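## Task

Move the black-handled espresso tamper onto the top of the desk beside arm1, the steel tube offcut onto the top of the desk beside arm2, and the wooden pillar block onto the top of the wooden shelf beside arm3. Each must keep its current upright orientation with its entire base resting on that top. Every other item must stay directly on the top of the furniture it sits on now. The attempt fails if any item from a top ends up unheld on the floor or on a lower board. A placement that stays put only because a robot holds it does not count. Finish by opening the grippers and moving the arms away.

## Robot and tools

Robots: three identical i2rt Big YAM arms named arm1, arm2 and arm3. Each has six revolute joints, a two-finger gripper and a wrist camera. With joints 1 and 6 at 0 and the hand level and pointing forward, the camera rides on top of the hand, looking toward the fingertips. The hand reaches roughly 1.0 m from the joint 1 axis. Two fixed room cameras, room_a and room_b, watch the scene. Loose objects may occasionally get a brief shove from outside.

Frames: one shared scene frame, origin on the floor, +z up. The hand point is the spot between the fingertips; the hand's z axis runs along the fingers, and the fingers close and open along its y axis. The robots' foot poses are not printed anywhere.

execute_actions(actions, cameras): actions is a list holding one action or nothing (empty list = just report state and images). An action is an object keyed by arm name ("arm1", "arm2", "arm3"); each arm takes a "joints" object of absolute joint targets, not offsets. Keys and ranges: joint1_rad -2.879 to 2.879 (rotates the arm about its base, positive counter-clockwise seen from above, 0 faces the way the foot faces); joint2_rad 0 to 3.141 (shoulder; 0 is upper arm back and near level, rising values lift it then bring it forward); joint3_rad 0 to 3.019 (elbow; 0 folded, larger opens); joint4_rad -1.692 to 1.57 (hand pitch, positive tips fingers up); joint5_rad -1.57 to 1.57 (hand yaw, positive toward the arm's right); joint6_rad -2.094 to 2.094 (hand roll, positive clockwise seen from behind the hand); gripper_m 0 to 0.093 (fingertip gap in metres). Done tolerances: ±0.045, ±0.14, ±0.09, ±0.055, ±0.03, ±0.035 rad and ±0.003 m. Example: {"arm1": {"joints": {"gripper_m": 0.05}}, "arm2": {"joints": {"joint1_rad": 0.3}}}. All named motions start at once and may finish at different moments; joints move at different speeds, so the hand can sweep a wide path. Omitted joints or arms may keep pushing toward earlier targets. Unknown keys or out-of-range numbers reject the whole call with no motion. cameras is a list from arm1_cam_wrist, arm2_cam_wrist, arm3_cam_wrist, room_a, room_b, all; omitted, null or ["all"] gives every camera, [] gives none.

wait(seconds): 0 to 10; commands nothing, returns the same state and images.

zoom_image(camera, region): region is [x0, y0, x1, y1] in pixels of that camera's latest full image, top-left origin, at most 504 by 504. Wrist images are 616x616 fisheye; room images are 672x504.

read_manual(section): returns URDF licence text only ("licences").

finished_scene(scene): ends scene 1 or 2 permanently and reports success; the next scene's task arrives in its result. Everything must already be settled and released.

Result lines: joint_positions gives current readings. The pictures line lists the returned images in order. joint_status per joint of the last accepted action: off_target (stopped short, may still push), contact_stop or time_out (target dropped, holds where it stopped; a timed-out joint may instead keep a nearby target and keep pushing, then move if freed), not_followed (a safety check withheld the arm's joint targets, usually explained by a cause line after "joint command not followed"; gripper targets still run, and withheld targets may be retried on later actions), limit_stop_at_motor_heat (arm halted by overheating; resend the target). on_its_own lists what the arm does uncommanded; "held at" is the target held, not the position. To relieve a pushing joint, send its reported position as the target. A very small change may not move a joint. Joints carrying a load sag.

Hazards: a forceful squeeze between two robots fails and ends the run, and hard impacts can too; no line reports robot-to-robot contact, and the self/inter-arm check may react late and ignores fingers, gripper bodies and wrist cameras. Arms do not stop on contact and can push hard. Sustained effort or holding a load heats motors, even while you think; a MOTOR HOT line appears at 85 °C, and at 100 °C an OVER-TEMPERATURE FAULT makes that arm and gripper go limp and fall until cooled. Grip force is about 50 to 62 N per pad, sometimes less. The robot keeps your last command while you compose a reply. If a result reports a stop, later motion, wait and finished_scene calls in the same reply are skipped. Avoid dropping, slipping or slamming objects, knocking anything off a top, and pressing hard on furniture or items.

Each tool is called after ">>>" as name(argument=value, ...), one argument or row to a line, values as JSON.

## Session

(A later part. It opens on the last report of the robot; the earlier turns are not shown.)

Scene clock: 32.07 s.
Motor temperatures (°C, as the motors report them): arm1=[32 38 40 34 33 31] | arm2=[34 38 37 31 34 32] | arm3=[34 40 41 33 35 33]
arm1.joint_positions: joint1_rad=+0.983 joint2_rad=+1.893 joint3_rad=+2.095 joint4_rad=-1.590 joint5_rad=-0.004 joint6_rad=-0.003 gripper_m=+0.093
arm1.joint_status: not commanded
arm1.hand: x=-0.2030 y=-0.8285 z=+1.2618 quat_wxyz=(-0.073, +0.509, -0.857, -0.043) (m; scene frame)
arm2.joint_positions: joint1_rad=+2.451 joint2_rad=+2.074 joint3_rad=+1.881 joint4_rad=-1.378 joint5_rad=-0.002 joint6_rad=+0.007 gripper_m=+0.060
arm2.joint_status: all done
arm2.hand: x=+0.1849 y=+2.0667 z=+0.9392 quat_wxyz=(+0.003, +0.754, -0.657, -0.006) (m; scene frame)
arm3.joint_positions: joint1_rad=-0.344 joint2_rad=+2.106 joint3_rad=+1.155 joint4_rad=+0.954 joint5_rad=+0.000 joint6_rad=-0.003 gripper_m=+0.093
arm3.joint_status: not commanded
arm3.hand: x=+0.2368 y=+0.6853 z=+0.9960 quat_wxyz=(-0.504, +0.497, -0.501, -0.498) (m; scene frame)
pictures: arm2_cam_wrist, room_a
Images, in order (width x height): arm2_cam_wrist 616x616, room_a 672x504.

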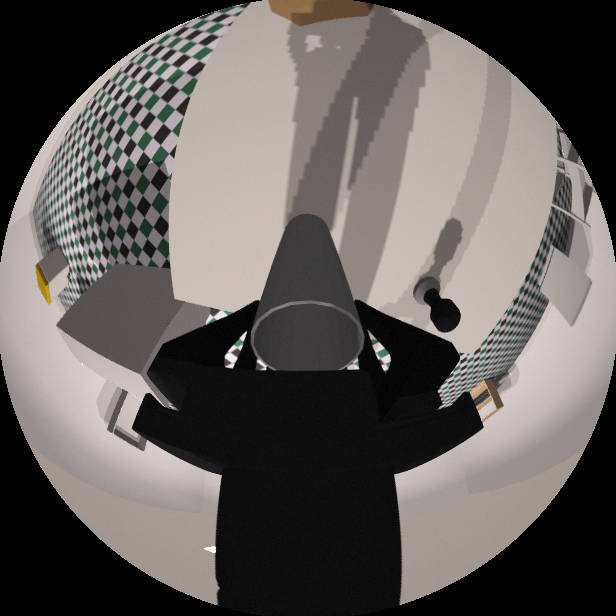

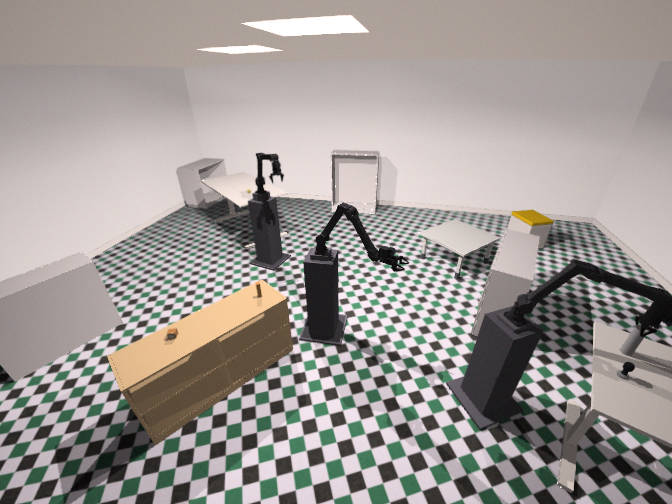

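>>> execute_actions(
  actions=[
    {"arm2":{"joints":{"joint2_rad":2.1,"joint4_rad":-1.31}}},
  ],
  cameras=[],
)

>>> execute_actions(
  actions=[
    {"arm2":{"joints":{"joint2_rad":2.135,"joint4_rad":-1.29}}},
  ],
  cameras=["arm2_cam_wrist","room_a"],
)

>>> zoom_image(
  camera="room_a",
  region=[580,290,672,400],
)

Scene clock: 32.83 s.
Motor temperatures (°C, as the motors report them): arm1=[32 38 40 34 33 31] | arm2=[34 38 37 31 34 32] | arm3=[34 40 41 33 35 33]
arm1.joint_positions: joint1_rad=+0.983 joint2_rad=+1.893 joint3_rad=+2.095 joint4_rad=-1.590 joint5_rad=-0.004 joint6_rad=-0.003 gripper_m=+0.093
arm1.joint_status: not commanded
arm1.hand: x=-0.2030 y=-0.8285 z=+1.2618 quat_wxyz=(-0.073, +0.509, -0.857, -0.043) (m; scene frame)
arm2.joint_positions: joint1_rad=+2.451 joint2_rad=+2.077 joint3_rad=+1.881 joint4_rad=-1.332 joint5_rad=+0.000 joint6_rad=+0.007 gripper_m=+0.060
arm2.joint_status: all done
arm2.hand: x=+0.1835 y=+2.0780 z=+0.9376 quat_wxyz=(-0.012, +0.754, -0.657, -0.022) (m; scene frame)
arm3.joint_positions: joint1_rad=-0.344 joint2_rad=+2.106 joint3_rad=+1.155 joint4_rad=+0.954 joint5_rad=+0.000 joint6_rad=-0.003 gripper_m=+0.093
arm3.joint_status: not commanded
arm3.hand: x=+0.2368 y=+0.6853 z=+0.9960 quat_wxyz=(-0.504, +0.497, -0.501, -0.498) (m; scene frame)
pictures: none
No camera images: the call's "cameras" was empty. Leave "cameras" out to get every camera's image.

Scene clock: 33.33 s.
Motor temperatures (°C, as the motors report them): arm1=[32 38 40 34 33 31] | arm2=[34 38 37 31 34 32] | arm3=[34 40 41 33 35 33]
arm1.joint_positions: joint1_rad=+0.983 joint2_rad=+1.893 joint3_rad=+2.095 joint4_rad=-1.590 joint5_rad=-0.004 joint6_rad=-0.003 gripper_m=+0.093
arm1.joint_status: not commanded
arm1.hand: x=-0.2030 y=-0.8285 z=+1.2618 quat_wxyz=(-0.073, +0.509, -0.857, -0.043) (m; scene frame)
arm2.joint_positions: joint1_rad=+2.451 joint2_rad=+2.079 joint3_rad=+1.881 joint4_rad=-1.318 joint5_rad=+0.000 joint6_rad=+0.007 gripper_m=+0.060
arm2.joint_status: all done
arm2.hand: x=+0.1831 y=+2.0813 z=+0.9363 quat_wxyz=(-0.016, +0.754, -0.657, -0.026) (m; scene frame)
arm3.joint_positions: joint1_rad=-0.344 joint2_rad=+2.106 joint3_rad=+1.155 joint4_rad=+0.954 joint5_rad=+0.000 joint6_rad=-0.003 gripper_m=+0.093
arm3.joint_status: not commanded
arm3.hand: x=+0.2368 y=+0.6853 z=+0.9960 quat_wxyz=(-0.504, +0.497, -0.501, -0.498) (m; scene frame)
pictures: arm2_cam_wrist, room_a
Images, in order (width x height): arm2_cam_wrist 616x616, room_a 672x504.

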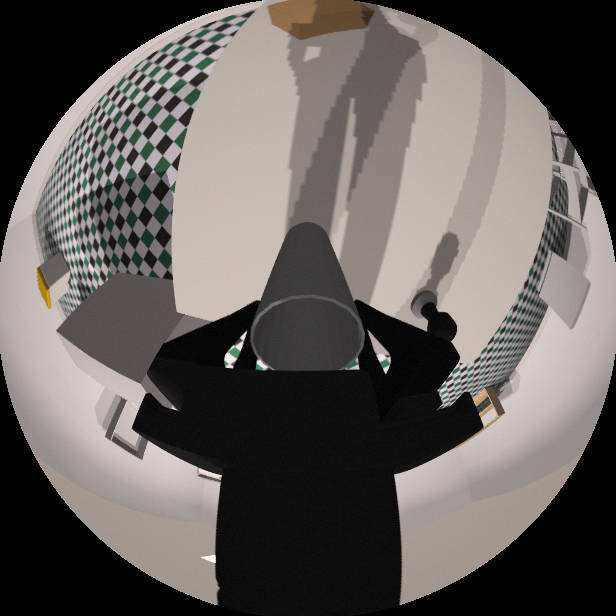

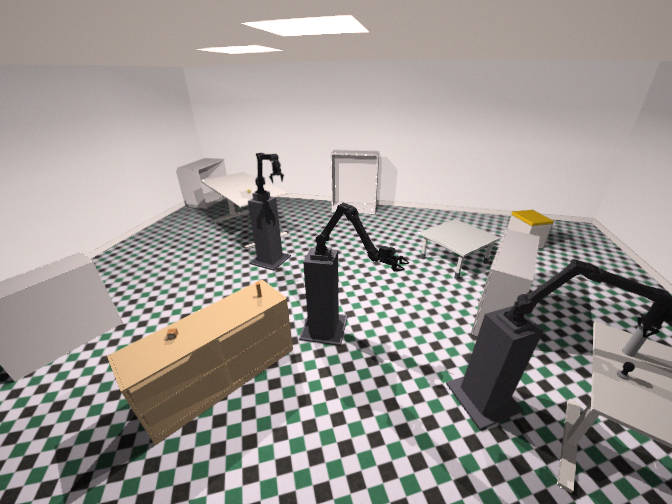

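Region (580, 290, 672, 400) of room_a's 672x504 image, scaled by 4.582, with more detail than that image has; it fills the left 422 columns of this view, and the rest is white.

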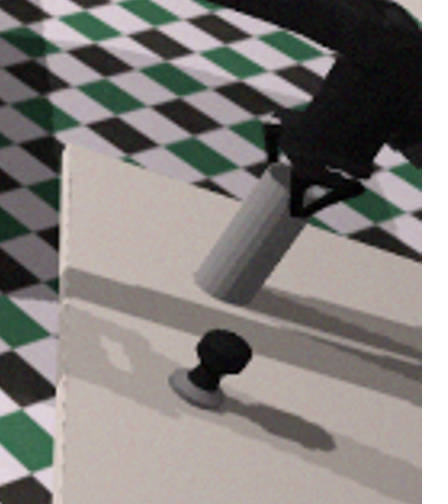

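>>> execute_actions(
  actions=[
    {"arm2":{"joints":{"joint2_rad":2.075,"joint4_rad":-1.35,"gripper_m":0.093}}},
  ],
  cameras=[],
)

>>> execute_actions(
  actions=[
    {"arm2":{"joints":{"joint2_rad":1.93,"joint4_rad":-1.45}}},
  ],
  cameras=[],
)

>>> execute_actions(
  actions=[
    {"arm2":{"joints":{"joint1_rad":2.09}}},
  ],
  cameras=[],
)

>>> execute_actions(
  actions=[
    {"arm2":{"joints":{"joint2_rad":1.99,"joint3_rad":1.6,"joint4_rad":-1.18}}},
  ],
  cameras=["arm2_cam_wrist"],
)

Scene clock: 34.17 s.
Motor temperatures (°C, as the motors report them): arm1=[32 39 40 34 33 31] | arm2=[34 38 37 31 34 32] | arm3=[34 40 41 33 35 33]
arm1.joint_positions: joint1_rad=+0.983 joint2_rad=+1.893 joint3_rad=+2.095 joint4_rad=-1.590 joint5_rad=-0.004 joint6_rad=-0.003 gripper_m=+0.093
arm1.joint_status: not commanded
arm1.hand: x=-0.2030 y=-0.8285 z=+1.2618 quat_wxyz=(-0.073, +0.509, -0.857, -0.043) (m; scene frame)
arm2.joint_positions: joint1_rad=+2.451 joint2_rad=+2.077 joint3_rad=+1.881 joint4_rad=-1.341 joint5_rad=+0.000 joint6_rad=+0.007 gripper_m=+0.093
arm2.joint_status: all done
arm2.hand: x=+0.1839 y=+2.0758 z=+0.9377 quat_wxyz=(-0.009, +0.754, -0.657, -0.018) (m; scene frame)
arm3.joint_positions: joint1_rad=-0.344 joint2_rad=+2.106 joint3_rad=+1.155 joint4_rad=+0.954 joint5_rad=+0.000 joint6_rad=-0.003 gripper_m=+0.093
arm3.joint_status: not commanded
arm3.hand: x=+0.2368 y=+0.6853 z=+0.9960 quat_wxyz=(-0.504, +0.497, -0.501, -0.498) (m; scene frame)
pictures: none
No camera images: the call's "cameras" was empty. Leave "cameras" out to get every camera's image.

Scene clock: 35.43 s.
Motor temperatures (°C, as the motors report them): arm1=[32 39 40 34 33 31] | arm2=[34 38 37 31 34 32] | arm3=[34 40 41 33 35 33]
arm1.joint_positions: joint1_rad=+0.983 joint2_rad=+1.893 joint3_rad=+2.095 joint4_rad=-1.590 joint5_rad=-0.004 joint6_rad=-0.003 gripper_m=+0.093
arm1.joint_status: not commanded
arm1.hand: x=-0.2030 y=-0.8285 z=+1.2618 quat_wxyz=(-0.073, +0.509, -0.857, -0.043) (m; scene frame)
arm2.joint_positions: joint1_rad=+2.451 joint2_rad=+1.918 joint3_rad=+1.881 joint4_rad=-1.442 joint5_rad=+0.000 joint6_rad=+0.007 gripper_m=+0.093
arm2.joint_status: all done
arm2.hand: x=+0.1891 y=+2.0468 z=+1.0333 quat_wxyz=(-0.028, +0.753, -0.656, -0.040) (m; scene frame)
arm3.joint_positions: joint1_rad=-0.344 joint2_rad=+2.106 joint3_rad=+1.155 joint4_rad=+0.954 joint5_rad=+0.000 joint6_rad=-0.003 gripper_m=+0.093
arm3.joint_status: not commanded
arm3.hand: x=+0.2368 y=+0.6853 z=+0.9960 quat_wxyz=(-0.504, +0.497, -0.501, -0.498) (m; scene frame)
pictures: none
No camera images: the call's "cameras" was empty. Leave "cameras" out to get every camera's image.

Scene clock: 36.97 s.
Motor temperatures (°C, as the motors report them): arm1=[32 39 40 34 33 31] | arm2=[34 38 37 31 34 32] | arm3=[34 40 41 33 35 33]
arm1.joint_positions: joint1_rad=+0.983 joint2_rad=+1.893 joint3_rad=+2.095 joint4_rad=-1.590 joint5_rad=-0.004 joint6_rad=-0.003 gripper_m=+0.093
arm1.joint_status: not commanded
arm1.hand: x=-0.2030 y=-0.8285 z=+1.2618 quat_wxyz=(-0.073, +0.509, -0.857, -0.043) (m; scene frame)
arm2.joint_positions: joint1_rad=+2.099 joint2_rad=+1.918 joint3_rad=+1.881 joint4_rad=-1.442 joint5_rad=+0.002 joint6_rad=+0.007 gripper_m=+0.093
arm2.joint_status: all done
arm2.hand: x=+0.4061 y=+2.0399 z=+1.0310 quat_wxyz=(-0.033, +0.626, -0.778, -0.033) (m; scene frame)
arm3.joint_positions: joint1_rad=-0.344 joint2_rad=+2.106 joint3_rad=+1.155 joint4_rad=+0.954 joint5_rad=+0.000 joint6_rad=-0.003 gripper_m=+0.093
arm3.joint_status: not commanded
arm3.hand: x=+0.2368 y=+0.6853 z=+0.9960 quat_wxyz=(-0.504, +0.497, -0.501, -0.498) (m; scene frame)
pictures: none
No camera images: the call's "cameras" was empty. Leave "cameras" out to get every camera's image.

Scene clock: 38.17 s.
Motor temperatures (°C, as the motors report them): arm1=[32 39 40 34 33 31] | arm2=[34 38 37 31 34 32] | arm3=[34 40 41 33 35 33]
arm1.joint_positions: joint1_rad=+0.983 joint2_rad=+1.893 joint3_rad=+2.095 joint4_rad=-1.590 joint5_rad=-0.004 joint6_rad=-0.003 gripper_m=+0.093
arm1.joint_status: not commanded
arm1.hand: x=-0.2030 y=-0.8285 z=+1.2618 quat_wxyz=(-0.073, +0.509, -0.857, -0.043) (m; scene frame)
arm2.joint_positions: joint1_rad=+2.099 joint2_rad=+1.993 joint3_rad=+1.599 joint4_rad=-1.190 joint5_rad=+0.002 joint6_rad=+0.007 gripper_m=+0.093
arm2.joint_status: all done
arm2.hand: x=+0.3982 y=+2.0105 z=+0.8822 quat_wxyz=(+0.008, +0.627, -0.779, +0.000) (m; scene frame)
arm3.joint_positions: joint1_rad=-0.344 joint2_rad=+2.106 joint3_rad=+1.155 joint4_rad=+0.954 joint5_rad=+0.000 joint6_rad=-0.003 gripper_m=+0.093
arm3.joint_status: not commanded
arm3.hand: x=+0.2368 y=+0.6853 z=+0.9960 quat_wxyz=(-0.504, +0.497, -0.501, -0.498) (m; scene frame)
pictures: arm2_cam_wrist
Images, in order (width x height): arm2_cam_wrist 616x616.

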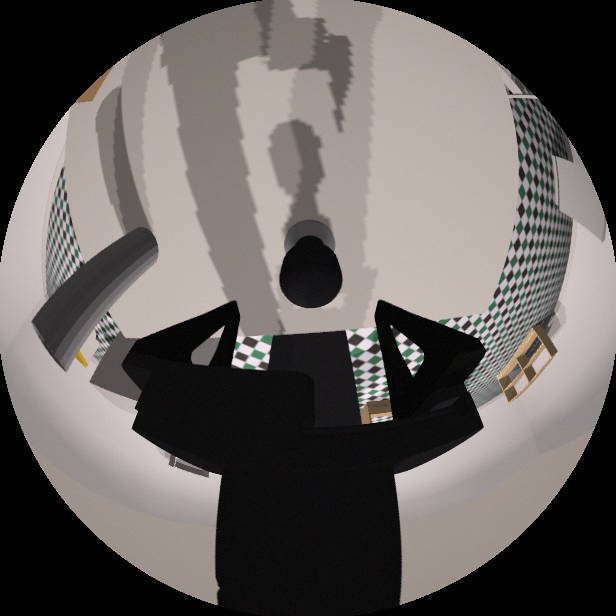

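>>> execute_actions(
  actions=[
    {"arm2":{"joints":{"joint2_rad":2.065,"joint3_rad":1.555,"joint4_rad":-1.07}}},
  ],
  cameras=["arm2_cam_wrist"],
)

Scene clock: 40.87 s.
Motor temperatures (°C, as the motors report them): arm1=[32 39 40 34 33 31] | arm2=[34 38 37 31 34 32] | arm3=[34 40 41 33 35 33]
arm1.joint_positions: joint1_rad=+0.983 joint2_rad=+1.893 joint3_rad=+2.095 joint4_rad=-1.590 joint5_rad=-0.004 joint6_rad=-0.003 gripper_m=+0.093
arm1.joint_status: not commanded
arm1.hand: x=-0.2030 y=-0.8285 z=+1.2618 quat_wxyz=(-0.073, +0.509, -0.857, -0.043) (m; scene frame)
arm2.joint_positions: joint1_rad=+2.099 joint2_rad=+2.063 joint3_rad=+1.560 joint4_rad=-1.080 joint5_rad=+0.002 joint6_rad=+0.007 gripper_m=+0.093
arm2.joint_status: all done
arm2.hand: x=+0.3985 y=+2.0146 z=+0.8284 quat_wxyz=(+0.007, +0.627, -0.779, +0.000) (m; scene frame)
arm3.joint_positions: joint1_rad=-0.344 joint2_rad=+2.106 joint3_rad=+1.155 joint4_rad=+0.954 joint5_rad=+0.000 joint6_rad=-0.003 gripper_m=+0.093
arm3.joint_status: not commanded
arm3.hand: x=+0.2368 y=+0.6853 z=+0.9960 quat_wxyz=(-0.504, +0.497, -0.501, -0.498) (m; scene frame)
pictures: arm2_cam_wrist
Images, in order (width x height): arm2_cam_wrist 616x616.

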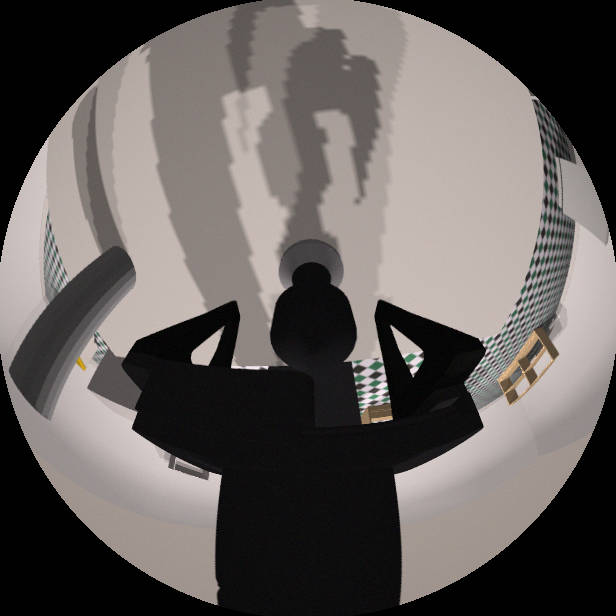

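Slightly too far forward (~1 cm); correct and repeat scene 1's poses.

>>> execute_actions(
  actions=[
    {"arm2":{"joints":{"joint1_rad":2.082,"joint4_rad":-1.13}}},
  ],
  cameras=[],
)

>>> execute_actions(
  actions=[
    {"arm2":{"joints":{"gripper_m":0}}},
  ],
  cameras=["arm2_cam_wrist"],
)

>>> execute_actions(
  actions=[
    {"arm2":{"joints":{"joint2_rad":2.03,"joint3_rad":2.2,"joint4_rad":-1.68}}},
  ],
  cameras=[],
)

>>> execute_actions(
  actions=[
    {"arm2":{"joints":{"joint1_rad":-0.874}}},
  ],
  cameras=[],
)

>>> execute_actions(
  actions=[
    {"arm3":{"joints":{"joint2_rad":2.2,"joint3_rad":1.40,"joint4_rad":0.81}}},
  ],
  cameras=["arm2_cam_wrist","arm3_cam_wrist"],
)

Scene clock: 41.77 s.
Motor temperatures (°C, as the motors report them): arm1=[32 39 40 34 33 31] | arm2=[34 38 37 31 34 32] | arm3=[34 40 41 33 35 33]
arm1.joint_positions: joint1_rad=+0.983 joint2_rad=+1.893 joint3_rad=+2.095 joint4_rad=-1.590 joint5_rad=-0.004 joint6_rad=-0.003 gripper_m=+0.093
arm1.joint_status: not commanded
arm1.hand: x=-0.2030 y=-0.8285 z=+1.2618 quat_wxyz=(-0.073, +0.509, -0.857, -0.043) (m; scene frame)
arm2.joint_positions: joint1_rad=+2.090 joint2_rad=+2.063 joint3_rad=+1.560 joint4_rad=-1.121 joint5_rad=+0.002 joint6_rad=+0.007 gripper_m=+0.093
arm2.joint_status: all done
arm2.hand: x=+0.4014 y=+2.0036 z=+0.8287 quat_wxyz=(+0.023, +0.624, -0.781, +0.013) (m; scene frame)
arm3.joint_positions: joint1_rad=-0.344 joint2_rad=+2.106 joint3_rad=+1.155 joint4_rad=+0.954 joint5_rad=+0.000 joint6_rad=-0.003 gripper_m=+0.093
arm3.joint_status: not commanded
arm3.hand: x=+0.2368 y=+0.6853 z=+0.9960 quat_wxyz=(-0.504, +0.497, -0.501, -0.498) (m; scene frame)
pictures: none
No camera images: the call's "cameras" was empty. Leave "cameras" out to get every camera's image.

Scene clock: 42.47 s.
Motor temperatures (°C, as the motors report them): arm1=[32 39 40 34 33 31] | arm2=[34 38 37 31 34 32] | arm3=[34 40 41 33 35 33]
arm1.joint_positions: joint1_rad=+0.983 joint2_rad=+1.893 joint3_rad=+2.095 joint4_rad=-1.590 joint5_rad=-0.004 joint6_rad=-0.003 gripper_m=+0.093
arm1.joint_status: not commanded
arm1.hand: x=-0.2030 y=-0.8285 z=+1.2618 quat_wxyz=(-0.073, +0.509, -0.857, -0.043) (m; scene frame)
arm2.joint_positions: joint1_rad=+2.090 joint2_rad=+2.063 joint3_rad=+1.560 joint4_rad=-1.121 joint5_rad=+0.000 joint6_rad=+0.007 gripper_m=+0.045
arm2.joint_status: gripper_m off_target (ended at +0.045, target +0.000)
arm2.hand: x=+0.4012 y=+2.0036 z=+0.8287 quat_wxyz=(+0.024, +0.624, -0.781, +0.012) (m; scene frame)
arm3.joint_positions: joint1_rad=-0.344 joint2_rad=+2.106 joint3_rad=+1.155 joint4_rad=+0.954 joint5_rad=+0.000 joint6_rad=-0.003 gripper_m=+0.093
arm3.joint_status: not commanded
arm3.hand: x=+0.2368 y=+0.6853 z=+0.9960 quat_wxyz=(-0.504, +0.497, -0.501, -0.498) (m; scene frame)
pictures: arm2_cam_wrist
Images, in order (width x height): arm2_cam_wrist 616x616.

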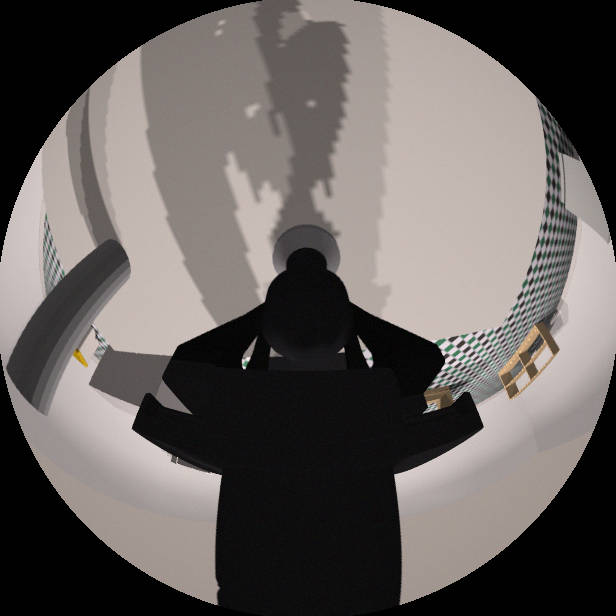

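Scene clock: 43.97 s.
Motor temperatures (°C, as the motors report them): arm1=[32 39 40 34 33 31] | arm2=[34 39 37 31 34 32] | arm3=[34 40 41 33 35 33]
arm1.joint_positions: joint1_rad=+0.983 joint2_rad=+1.893 joint3_rad=+2.095 joint4_rad=-1.590 joint5_rad=-0.004 joint6_rad=-0.003 gripper_m=+0.093
arm1.joint_status: not commanded
arm1.hand: x=-0.2030 y=-0.8285 z=+1.2618 quat_wxyz=(-0.073, +0.509, -0.857, -0.043) (m; scene frame)
arm2.joint_positions: joint1_rad=+2.090 joint2_rad=+2.033 joint3_rad=+2.149 joint4_rad=-1.671 joint5_rad=+0.000 joint6_rad=+0.007 gripper_m=+0.045
arm2.joint_status: all done
arm2.hand: x=+0.4149 y=+2.0539 z=+1.0641 quat_wxyz=(-0.003, +0.624, -0.781, -0.009) (m; scene frame)
arm3.joint_positions: joint1_rad=-0.344 joint2_rad=+2.106 joint3_rad=+1.155 joint4_rad=+0.954 joint5_rad=+0.000 joint6_rad=-0.003 gripper_m=+0.093
arm3.joint_status: not commanded
arm3.hand: x=+0.2368 y=+0.6853 z=+0.9960 quat_wxyz=(-0.504, +0.497, -0.501, -0.498) (m; scene frame)
pictures: none
No camera images: the call's "cameras" was empty. Leave "cameras" out to get every camera's image.

Scene clock: 46.77 s.
Motor temperatures (°C, as the motors report them): arm1=[32 39 41 34 33 31] | arm2=[34 39 38 31 34 32] | arm3=[34 40 41 33 35 33]
arm1.joint_positions: joint1_rad=+0.983 joint2_rad=+1.893 joint3_rad=+2.095 joint4_rad=-1.590 joint5_rad=-0.004 joint6_rad=-0.003 gripper_m=+0.093
arm1.joint_status: not commanded
arm1.hand: x=-0.2030 y=-0.8285 z=+1.2618 quat_wxyz=(-0.073, +0.509, -0.857, -0.043) (m; scene frame)
arm2.joint_positions: joint1_rad=-0.871 joint2_rad=+2.060 joint3_rad=+2.149 joint4_rad=-1.670 joint5_rad=+0.001 joint6_rad=+0.007 gripper_m=+0.045
arm2.joint_status: all done
arm2.hand: x=+0.2553 y=+0.7971 z=+1.0443 quat_wxyz=(+0.009, -0.722, -0.692, -0.001) (m; scene frame)
arm3.joint_positions: joint1_rad=-0.344 joint2_rad=+2.106 joint3_rad=+1.155 joint4_rad=+0.954 joint5_rad=+0.000 joint6_rad=-0.003 gripper_m=+0.093
arm3.joint_status: not commanded
arm3.hand: x=+0.2368 y=+0.6853 z=+0.9960 quat_wxyz=(-0.504, +0.497, -0.501, -0.498) (m; scene frame)
pictures: none
No camera images: the call's "cameras" was empty. Leave "cameras" out to get every camera's image.

Scene clock: 47.87 s.
Motor temperatures (°C, as the motors report them): arm1=[32 39 41 34 33 31] | arm2=[34 39 38 31 34 32] | arm3=[34 40 41 33 35 33]
arm1.joint_positions: joint1_rad=+0.983 joint2_rad=+1.893 joint3_rad=+2.095 joint4_rad=-1.590 joint5_rad=-0.004 joint6_rad=-0.003 gripper_m=+0.093
arm1.joint_status: not commanded
arm1.hand: x=-0.2030 y=-0.8285 z=+1.2618 quat_wxyz=(-0.073, +0.509, -0.857, -0.043) (m; scene frame)
arm2.joint_positions: joint1_rad=-0.871 joint2_rad=+2.060 joint3_rad=+2.149 joint4_rad=-1.670 joint5_rad=+0.001 joint6_rad=+0.007 gripper_m=+0.045
arm2.joint_status: not commanded
arm2.hand: x=+0.2553 y=+0.7971 z=+1.0443 quat_wxyz=(+0.009, -0.722, -0.692, -0.001) (m; scene frame)
arm3.joint_positions: joint1_rad=-0.344 joint2_rad=+2.189 joint3_rad=+1.367 joint4_rad=+0.818 joint5_rad=+0.000 joint6_rad=-0.003 gripper_m=+0.093
arm3.joint_status: all done
arm3.hand: x=+0.2375 y=+0.7466 z=+1.0036 quat_wxyz=(-0.502, +0.499, -0.503, -0.496) (m; scene frame)
pictures: arm2_cam_wrist, arm3_cam_wrist
Images, in order (width x height): arm2_cam_wrist 616x616, arm3_cam_wrist 616x616.

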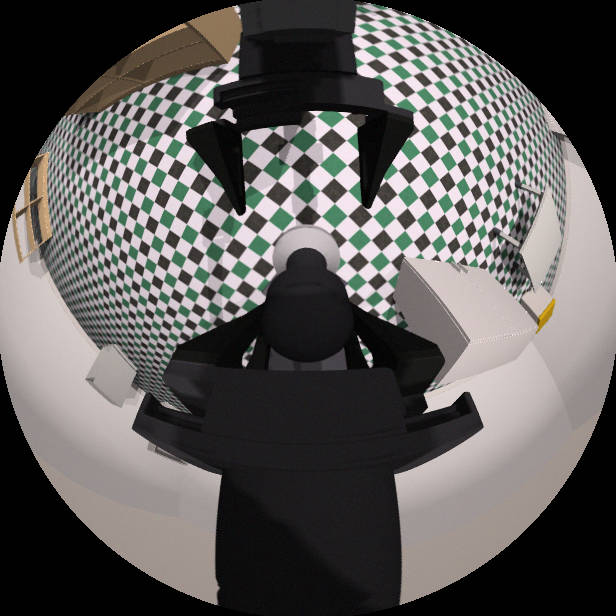

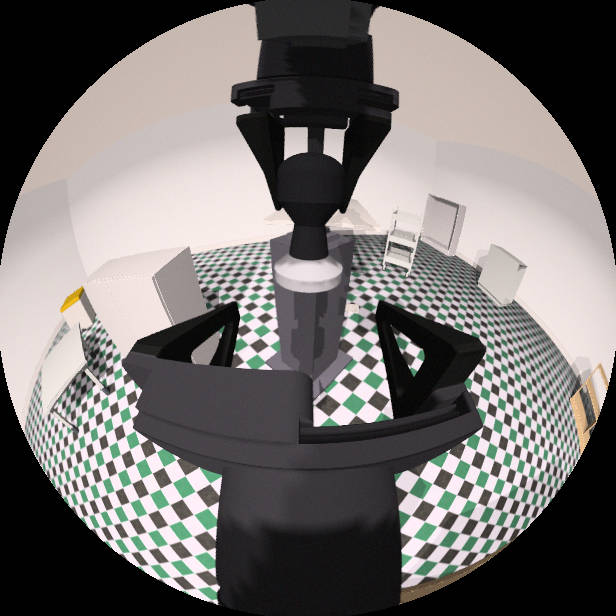

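>>> execute_actions(
  actions=[
    {"arm3":{"joints":{"joint2_rad":2.31,"joint3_rad":1.64,"joint4_rad":0.705}}},
  ],
  cameras=["arm2_cam_wrist","arm3_cam_wrist"],
)

Scene clock: 48.97 s.
Motor temperatures (°C, as the motors report them): arm1=[32 39 41 34 33 31] | arm2=[34 39 38 31 34 32] | arm3=[34 40 41 33 35 33]
arm1.joint_positions: joint1_rad=+0.983 joint2_rad=+1.893 joint3_rad=+2.095 joint4_rad=-1.590 joint5_rad=-0.004 joint6_rad=-0.003 gripper_m=+0.093
arm1.joint_status: not commanded
arm1.hand: x=-0.2030 y=-0.8285 z=+1.2618 quat_wxyz=(-0.073, +0.509, -0.857, -0.043) (m; scene frame)
arm2.joint_positions: joint1_rad=-0.871 joint2_rad=+2.060 joint3_rad=+2.149 joint4_rad=-1.670 joint5_rad=+0.001 joint6_rad=+0.007 gripper_m=+0.045
arm2.joint_status: not commanded
arm2.hand: x=+0.2553 y=+0.7971 z=+1.0443 quat_wxyz=(+0.009, -0.722, -0.692, -0.001) (m; scene frame)
arm3.joint_positions: joint1_rad=-0.344 joint2_rad=+2.287 joint3_rad=+1.594 joint4_rad=+0.713 joint5_rad=+0.000 joint6_rad=-0.003 gripper_m=+0.093
arm3.joint_status: all done
arm3.hand: x=+0.2380 y=+0.8054 z=+1.0163 quat_wxyz=(-0.508, +0.493, -0.497, -0.501) (m; scene frame)
pictures: arm2_cam_wrist, arm3_cam_wrist
Images, in order (width x height): arm2_cam_wrist 616x616, arm3_cam_wrist 616x616.

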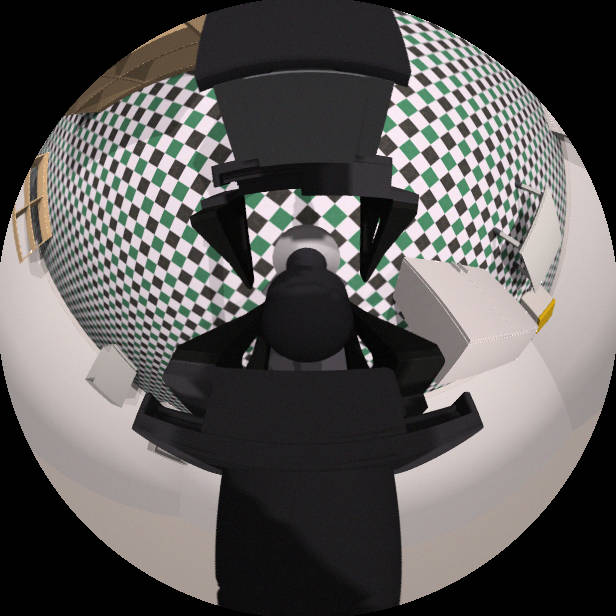

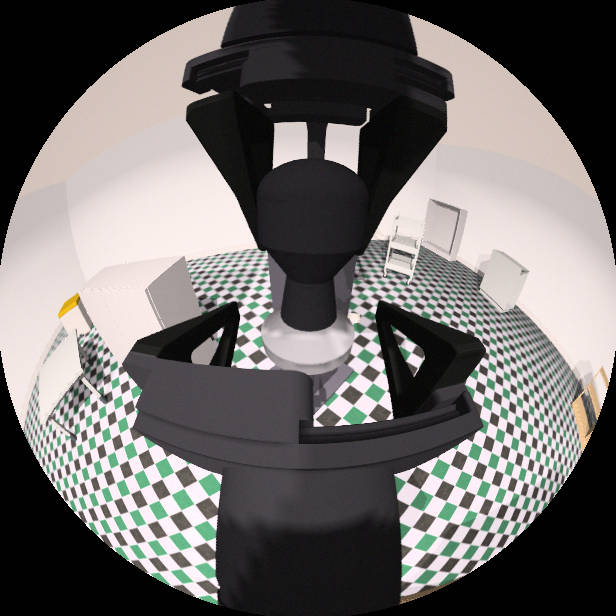

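Lower ~1 cm.

>>> execute_actions(
  actions=[
    {"arm3":{"joints":{"joint3_rad":1.565,"joint2_rad":2.29}}},
  ],
  cameras=["arm3_cam_wrist"],
)

>>> execute_actions(
  actions=[
    {"arm3":{"joints":{"gripper_m":0,"joint2_rad":2.27,"joint3_rad":1.6}}},
  ],
  cameras=["arm2_cam_wrist","arm3_cam_wrist"],
)

Scene clock: 49.80 s.
Motor temperatures (°C, as the motors report them): arm1=[32 39 41 34 33 31] | arm2=[34 39 38 31 34 32] | arm3=[34 40 41 33 35 33]
arm1.joint_positions: joint1_rad=+0.983 joint2_rad=+1.893 joint3_rad=+2.095 joint4_rad=-1.590 joint5_rad=-0.004 joint6_rad=-0.003 gripper_m=+0.093
arm1.joint_status: not commanded
arm1.hand: x=-0.2030 y=-0.8285 z=+1.2618 quat_wxyz=(-0.073, +0.509, -0.857, -0.043) (m; scene frame)
arm2.joint_positions: joint1_rad=-0.871 joint2_rad=+2.060 joint3_rad=+2.149 joint4_rad=-1.670 joint5_rad=+0.001 joint6_rad=+0.007 gripper_m=+0.045
arm2.joint_status: not commanded
arm2.hand: x=+0.2553 y=+0.7971 z=+1.0443 quat_wxyz=(+0.009, -0.722, -0.692, -0.001) (m; scene frame)
arm3.joint_positions: joint1_rad=-0.344 joint2_rad=+2.287 joint3_rad=+1.580 joint4_rad=+0.713 joint5_rad=+0.000 joint6_rad=-0.003 gripper_m=+0.093
arm3.joint_status: all done
arm3.hand: x=+0.2380 y=+0.8020 z=+1.0087 quat_wxyz=(-0.505, +0.497, -0.501, -0.498) (m; scene frame)
pictures: arm3_cam_wrist
Images, in order (width x height): arm3_cam_wrist 616x616.

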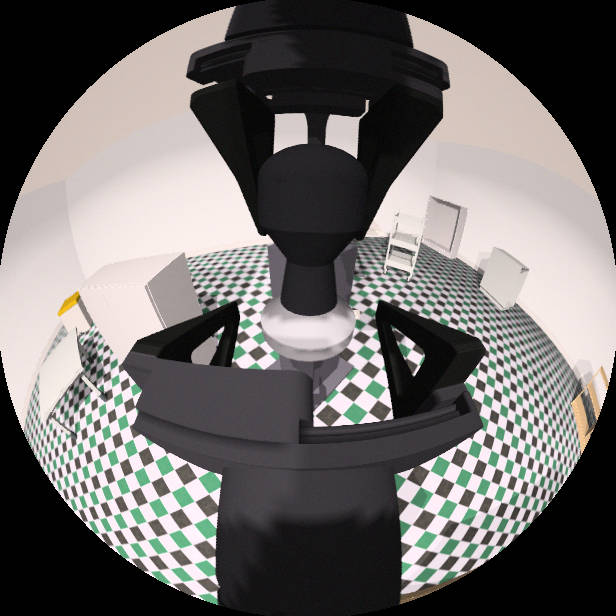

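Scene clock: 50.50 s.
Motor temperatures (°C, as the motors report them): arm1=[32 39 41 34 33 31] | arm2=[34 39 38 31 34 32] | arm3=[34 40 42 33 35 33]
arm1.joint_positions: joint1_rad=+0.983 joint2_rad=+1.893 joint3_rad=+2.095 joint4_rad=-1.590 joint5_rad=-0.004 joint6_rad=-0.003 gripper_m=+0.093
arm1.joint_status: not commanded
arm1.hand: x=-0.2030 y=-0.8285 z=+1.2618 quat_wxyz=(-0.073, +0.509, -0.857, -0.043) (m; scene frame)
arm2.joint_positions: joint1_rad=-0.871 joint2_rad=+2.060 joint3_rad=+2.149 joint4_rad=-1.670 joint5_rad=+0.002 joint6_rad=+0.007 gripper_m=+0.045
arm2.joint_status: not commanded
arm2.hand: x=+0.2551 y=+0.7971 z=+1.0443 quat_wxyz=(+0.009, -0.722, -0.692, -0.001) (m; scene frame)
arm3.joint_positions: joint1_rad=-0.344 joint2_rad=+2.287 joint3_rad=+1.580 joint4_rad=+0.713 joint5_rad=+0.000 joint6_rad=-0.003 gripper_m=+0.051
arm3.joint_status: gripper_m off_target (ended at +0.051, target +0.000); the others done
arm3.hand: x=+0.2381 y=+0.8020 z=+1.0087 quat_wxyz=(-0.505, +0.497, -0.501, -0.498) (m; scene frame)
pictures: arm2_cam_wrist, arm3_cam_wrist
Images, in order (width x height): arm2_cam_wrist 616x616, arm3_cam_wrist 616x616.

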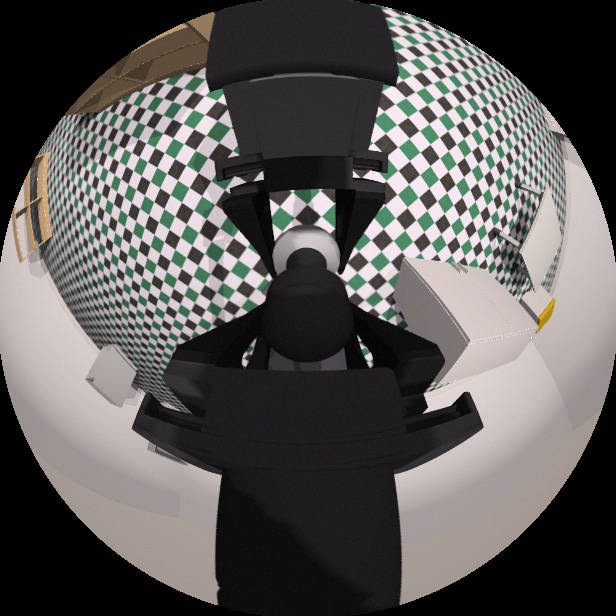

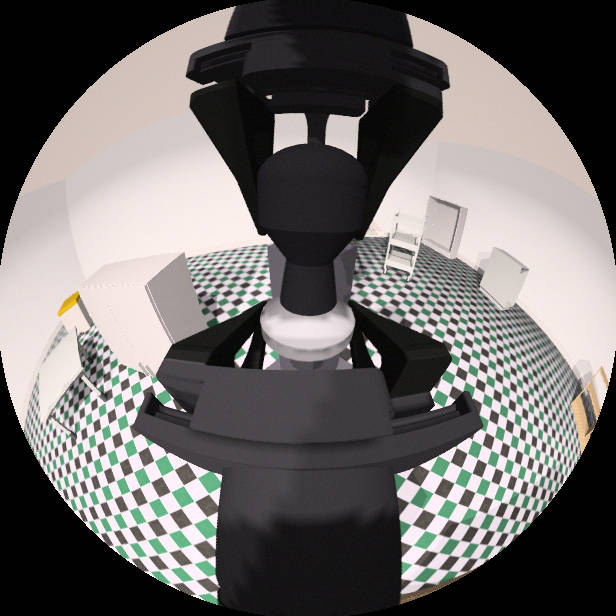

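>>> execute_actions(
  actions=[
    {"arm2":{"joints":{"gripper_m":0.093}}},
  ],
  cameras=[],
)

>>> execute_actions(
  actions=[
    {"arm2":{"joints":{"joint2_rad":1.8}},"arm1":{"joints":{"joint2_rad":2.03}}},
  ],
  cameras=[],
)

>>> execute_actions(
  actions=[
    {"arm3":{"joints":{"joint1_rad":2.315}}},
  ],
  cameras=[],
)

>>> execute_actions(
  actions=[
    {"arm1":{"joints":{"joint2_rad":2.095,"joint3_rad":1.985,"joint4_rad":-1.385}}},
  ],
  cameras=["arm1_cam_wrist","arm3_cam_wrist"],
)

Scene clock: 51.53 s.
Motor temperatures (°C, as the motors report them): arm1=[32 39 41 34 33 31] | arm2=[34 39 38 31 34 32] | arm3=[34 41 42 33 35 33]
arm1.joint_positions: joint1_rad=+0.983 joint2_rad=+1.893 joint3_rad=+2.095 joint4_rad=-1.590 joint5_rad=-0.004 joint6_rad=-0.003 gripper_m=+0.093
arm1.joint_status: not commanded
arm1.hand: x=-0.2030 y=-0.8285 z=+1.2618 quat_wxyz=(-0.073, +0.509, -0.857, -0.043) (m; scene frame)
arm2.joint_positions: joint1_rad=-0.871 joint2_rad=+2.027 joint3_rad=+2.149 joint4_rad=-1.670 joint5_rad=+0.002 joint6_rad=+0.007 gripper_m=+0.093
arm2.joint_status: all done
arm2.hand: x=+0.2555 y=+0.8004 z=+1.0647 quat_wxyz=(-0.002, -0.722, -0.692, +0.011) (m; scene frame)
arm3.joint_positions: joint1_rad=-0.344 joint2_rad=+2.287 joint3_rad=+1.580 joint4_rad=+0.698 joint5_rad=+0.000 joint6_rad=-0.003 gripper_m=+0.051
arm3.joint_status: not commanded
arm3.hand: x=+0.2381 y=+0.8019 z=+1.0051 quat_wxyz=(-0.501, +0.501, -0.504, -0.494) (m; scene frame)
pictures: none
No camera images: the call's "cameras" was empty. Leave "cameras" out to get every camera's image.

Scene clock: 53.00 s.
Motor temperatures (°C, as the motors report them): arm1=[32 39 41 34 33 31] | arm2=[34 39 39 31 34 32] | arm3=[34 41 42 33 35 33]
arm1.joint_positions: joint1_rad=+0.983 joint2_rad=+2.046 joint3_rad=+2.095 joint4_rad=-1.590 joint5_rad=-0.004 joint6_rad=-0.003 gripper_m=+0.093
arm1.joint_status: all done
arm1.hand: x=-0.1940 y=-0.8130 z=+1.1679 quat_wxyz=(-0.007, +0.510, -0.860, -0.005) (m; scene frame)
arm2.joint_positions: joint1_rad=-0.871 joint2_rad=+1.799 joint3_rad=+2.182 joint4_rad=-1.671 joint5_rad=+0.002 joint6_rad=+0.007 gripper_m=+0.093
arm2.joint_status: all done
arm2.hand: x=+0.2583 y=+0.8375 z=+1.2145 quat_wxyz=(-0.093, -0.715, -0.686, +0.104) (m; scene frame)
arm3.joint_positions: joint1_rad=-0.344 joint2_rad=+2.287 joint3_rad=+1.580 joint4_rad=+0.698 joint5_rad=+0.000 joint6_rad=-0.003 gripper_m=+0.051
arm3.joint_status: not commanded
arm3.hand: x=+0.2381 y=+0.8019 z=+1.0051 quat_wxyz=(-0.501, +0.501, -0.504, -0.494) (m; scene frame)
pictures: none
No camera images: the call's "cameras" was empty. Leave "cameras" out to get every camera's image.

Scene clock: 55.77 s.
Motor temperatures (°C, as the motors report them): arm1=[32 39 41 34 33 31] | arm2=[34 39 38 31 34 32] | arm3=[34 41 42 33 35 33]
arm1.joint_positions: joint1_rad=+0.983 joint2_rad=+2.046 joint3_rad=+2.095 joint4_rad=-1.590 joint5_rad=-0.004 joint6_rad=-0.003 gripper_m=+0.093
arm1.joint_status: not commanded
arm1.hand: x=-0.1940 y=-0.8130 z=+1.1679 quat_wxyz=(-0.007, +0.510, -0.860, -0.005) (m; scene frame)
arm2.joint_positions: joint1_rad=-0.871 joint2_rad=+1.799 joint3_rad=+2.182 joint4_rad=-1.671 joint5_rad=+0.002 joint6_rad=+0.007 gripper_m=+0.093
arm2.joint_status: not commanded
arm2.hand: x=+0.2583 y=+0.8375 z=+1.2145 quat_wxyz=(-0.093, -0.715, -0.686, +0.104) (m; scene frame)
arm3.joint_positions: joint1_rad=+2.309 joint2_rad=+2.287 joint3_rad=+1.580 joint4_rad=+0.698 joint5_rad=-0.002 joint6_rad=-0.003 gripper_m=+0.051
arm3.joint_status: all done
arm3.hand: x=-0.1815 y=-0.8095 z=+1.0048 quat_wxyz=(+0.359, +0.610, +0.365, -0.605) (m; scene frame)
pictures: none
No camera images: the call's "cameras" was empty. Leave "cameras" out to get every camera's image.

Scene clock: 56.80 s.
Motor temperatures (°C, as the motors report them): arm1=[32 39 41 34 33 31] | arm2=[34 39 38 31 34 32] | arm3=[34 41 42 33 35 33]
arm1.joint_positions: joint1_rad=+0.983 joint2_rad=+2.110 joint3_rad=+1.983 joint4_rad=-1.398 joint5_rad=-0.004 joint6_rad=-0.003 gripper_m=+0.093
arm1.joint_status: all done
arm1.hand: x=-0.1844 y=-0.7961 z=+1.0855 quat_wxyz=(-0.014, +0.510, -0.860, -0.009) (m; scene frame)
arm2.joint_positions: joint1_rad=-0.871 joint2_rad=+1.799 joint3_rad=+2.182 joint4_rad=-1.671 joint5_rad=+0.002 joint6_rad=+0.007 gripper_m=+0.093
arm2.joint_status: not commanded
arm2.hand: x=+0.2583 y=+0.8375 z=+1.2145 quat_wxyz=(-0.093, -0.715, -0.686, +0.104) (m; scene frame)
arm3.joint_positions: joint1_rad=+2.309 joint2_rad=+2.287 joint3_rad=+1.580 joint4_rad=+0.698 joint5_rad=-0.002 joint6_rad=-0.003 gripper_m=+0.051
arm3.joint_status: not commanded
arm3.hand: x=-0.1815 y=-0.8095 z=+1.0048 quat_wxyz=(+0.359, +0.610, +0.365, -0.605) (m; scene frame)
pictures: arm1_cam_wrist, arm3_cam_wrist
Images, in order (width x height): arm1_cam_wrist 616x616, arm3_cam_wrist 616x616.

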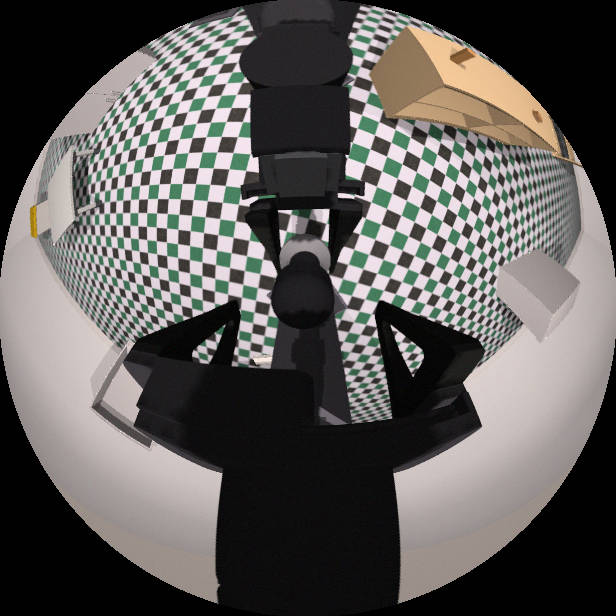

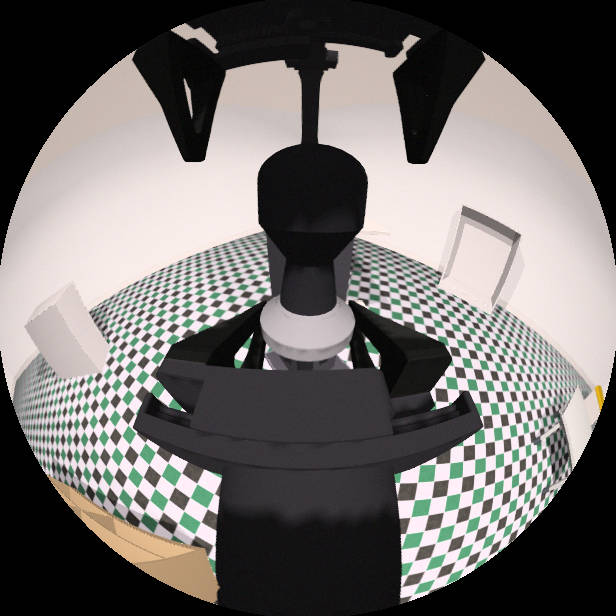

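Down to ~1.052.

>>> execute_actions(
  actions=[
    {"arm1":{"joints":{"joint1_rad":0.995,"joint3_rad":1.905,"joint4_rad":-1.345}}},
  ],
  cameras=["arm1_cam_wrist","arm3_cam_wrist"],
)

Scene clock: 57.63 s.
Motor temperatures (°C, as the motors report them): arm1=[32 39 40 34 33 31] | arm2=[34 39 38 31 34 32] | arm3=[34 42 43 33 35 33]
arm1.joint_positions: joint1_rad=+0.983 joint2_rad=+2.104 joint3_rad=+1.906 joint4_rad=-1.357 joint5_rad=-0.004 joint6_rad=-0.003 gripper_m=+0.093
arm1.joint_status: all done
arm1.hand: x=-0.1910 y=-0.8084 z=+1.0596 quat_wxyz=(-0.001, +0.510, -0.860, -0.001) (m; scene frame)
arm2.joint_positions: joint1_rad=-0.871 joint2_rad=+1.799 joint3_rad=+2.182 joint4_rad=-1.671 joint5_rad=+0.002 joint6_rad=+0.007 gripper_m=+0.093
arm2.joint_status: not commanded
arm2.hand: x=+0.2583 y=+0.8375 z=+1.2145 quat_wxyz=(-0.093, -0.715, -0.686, +0.104) (m; scene frame)
arm3.joint_positions: joint1_rad=+2.309 joint2_rad=+2.287 joint3_rad=+1.580 joint4_rad=+0.698 joint5_rad=-0.002 joint6_rad=-0.003 gripper_m=+0.051
arm3.joint_status: not commanded
arm3.hand: x=-0.1815 y=-0.8095 z=+1.0048 quat_wxyz=(+0.359, +0.610, +0.365, -0.605) (m; scene frame)
pictures: arm1_cam_wrist, arm3_cam_wrist
Images, in order (width x height): arm1_cam_wrist 616x616, arm3_cam_wrist 616x616.

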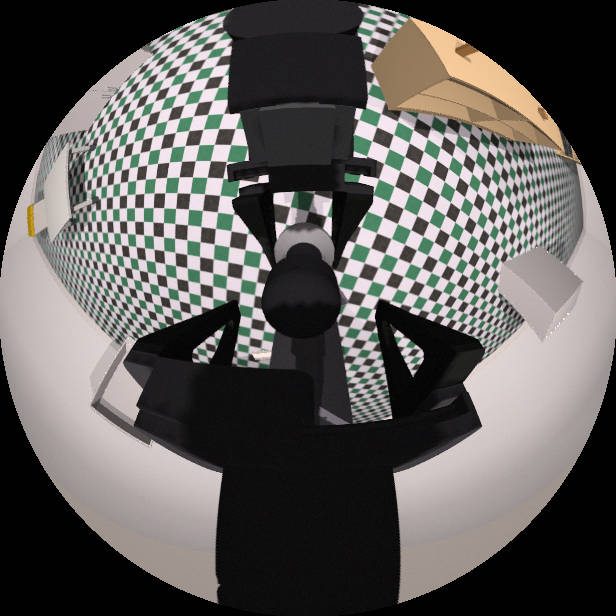

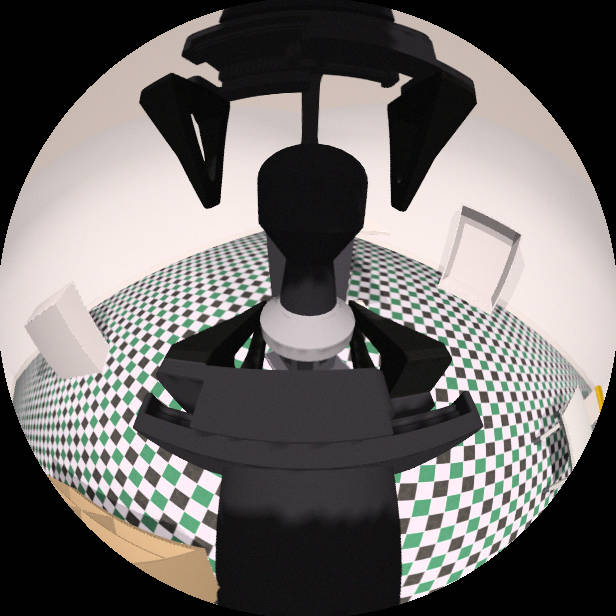

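>>> execute_actions(
  actions=[
    {"arm1":{"joints":{"joint1_rad":1.008,"joint2_rad":2.11,"joint4_rad":-1.29}}},
  ],
  cameras=[],
)

>>> execute_actions(
  actions=[
    {"arm1":{"joints":{"gripper_m":0}}},
  ],
  cameras=["arm1_cam_wrist","arm3_cam_wrist"],
)

Scene clock: 58.43 s.
Motor temperatures (°C, as the motors report them): arm1=[32 39 40 34 33 31] | arm2=[34 39 38 31 34 32] | arm3=[34 42 43 33 35 33]
arm1.joint_positions: joint1_rad=+0.997 joint2_rad=+2.104 joint3_rad=+1.906 joint4_rad=-1.304 joint5_rad=-0.004 joint6_rad=-0.003 gripper_m=+0.093
arm1.joint_status: all done
arm1.hand: x=-0.1925 y=-0.7926 z=+1.0599 quat_wxyz=(-0.024, +0.516, -0.856, -0.015) (m; scene frame)
arm2.joint_positions: joint1_rad=-0.871 joint2_rad=+1.799 joint3_rad=+2.182 joint4_rad=-1.671 joint5_rad=+0.002 joint6_rad=+0.007 gripper_m=+0.093
arm2.joint_status: not commanded
arm2.hand: x=+0.2583 y=+0.8375 z=+1.2145 quat_wxyz=(-0.093, -0.715, -0.686, +0.104) (m; scene frame)
arm3.joint_positions: joint1_rad=+2.309 joint2_rad=+2.287 joint3_rad=+1.580 joint4_rad=+0.698 joint5_rad=-0.002 joint6_rad=-0.003 gripper_m=+0.051
arm3.joint_status: not commanded
arm3.hand: x=-0.1815 y=-0.8095 z=+1.0048 quat_wxyz=(+0.359, +0.610, +0.365, -0.605) (m; scene frame)
pictures: none
No camera images: the call's "cameras" was empty. Leave "cameras" out to get every camera's image.

Scene clock: 59.13 s.
Motor temperatures (°C, as the motors report them): arm1=[32 39 40 34 33 31] | arm2=[34 39 38 31 34 32] | arm3=[34 42 43 33 35 33]
arm1.joint_positions: joint1_rad=+0.996 joint2_rad=+2.104 joint3_rad=+1.906 joint4_rad=-1.303 joint5_rad=+0.003 joint6_rad=-0.004 gripper_m=+0.045
arm1.joint_status: gripper_m off_target (ended at +0.045, target +0.000)
arm1.hand: x=-0.1909 y=-0.7933 z=+1.0599 quat_wxyz=(-0.026, +0.516, -0.856, -0.012) (m; scene frame)
arm2.joint_positions: joint1_rad=-0.871 joint2_rad=+1.799 joint3_rad=+2.182 joint4_rad=-1.671 joint5_rad=+0.002 joint6_rad=+0.007 gripper_m=+0.093
arm2.joint_status: not commanded
arm2.hand: x=+0.2583 y=+0.8375 z=+1.2145 quat_wxyz=(-0.093, -0.715, -0.686, +0.104) (m; scene frame)
arm3.joint_positions: joint1_rad=+2.308 joint2_rad=+2.287 joint3_rad=+1.580 joint4_rad=+0.697 joint5_rad=+0.005 joint6_rad=+0.001 gripper_m=+0.051
arm3.joint_status: not commanded
arm3.hand: x=-0.1834 y=-0.8084 z=+1.0046 quat_wxyz=(+0.358, +0.612, +0.361, -0.605) (m; scene frame)
pictures: arm1_cam_wrist, arm3_cam_wrist
Images, in order (width x height): arm1_cam_wrist 616x616, arm3_cam_wrist 616x616.

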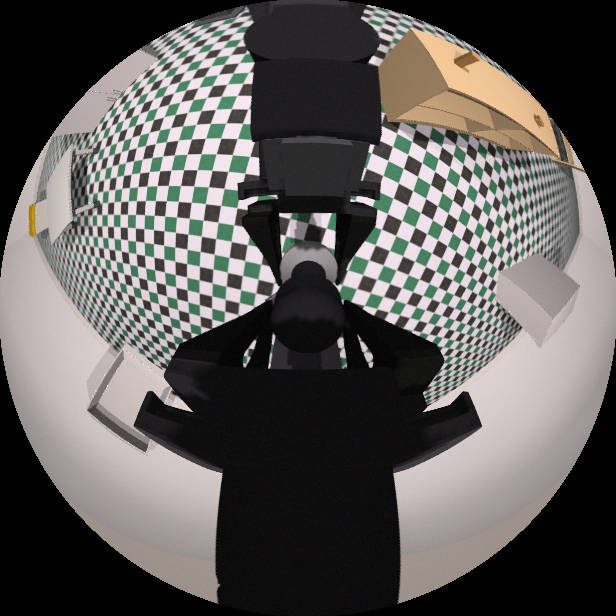

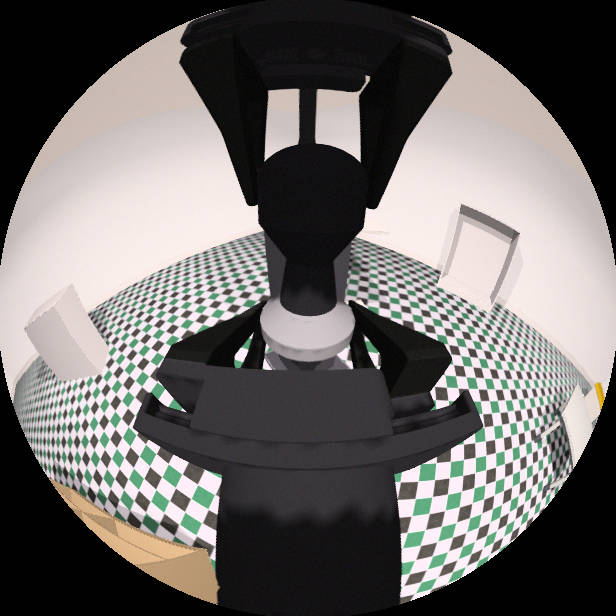

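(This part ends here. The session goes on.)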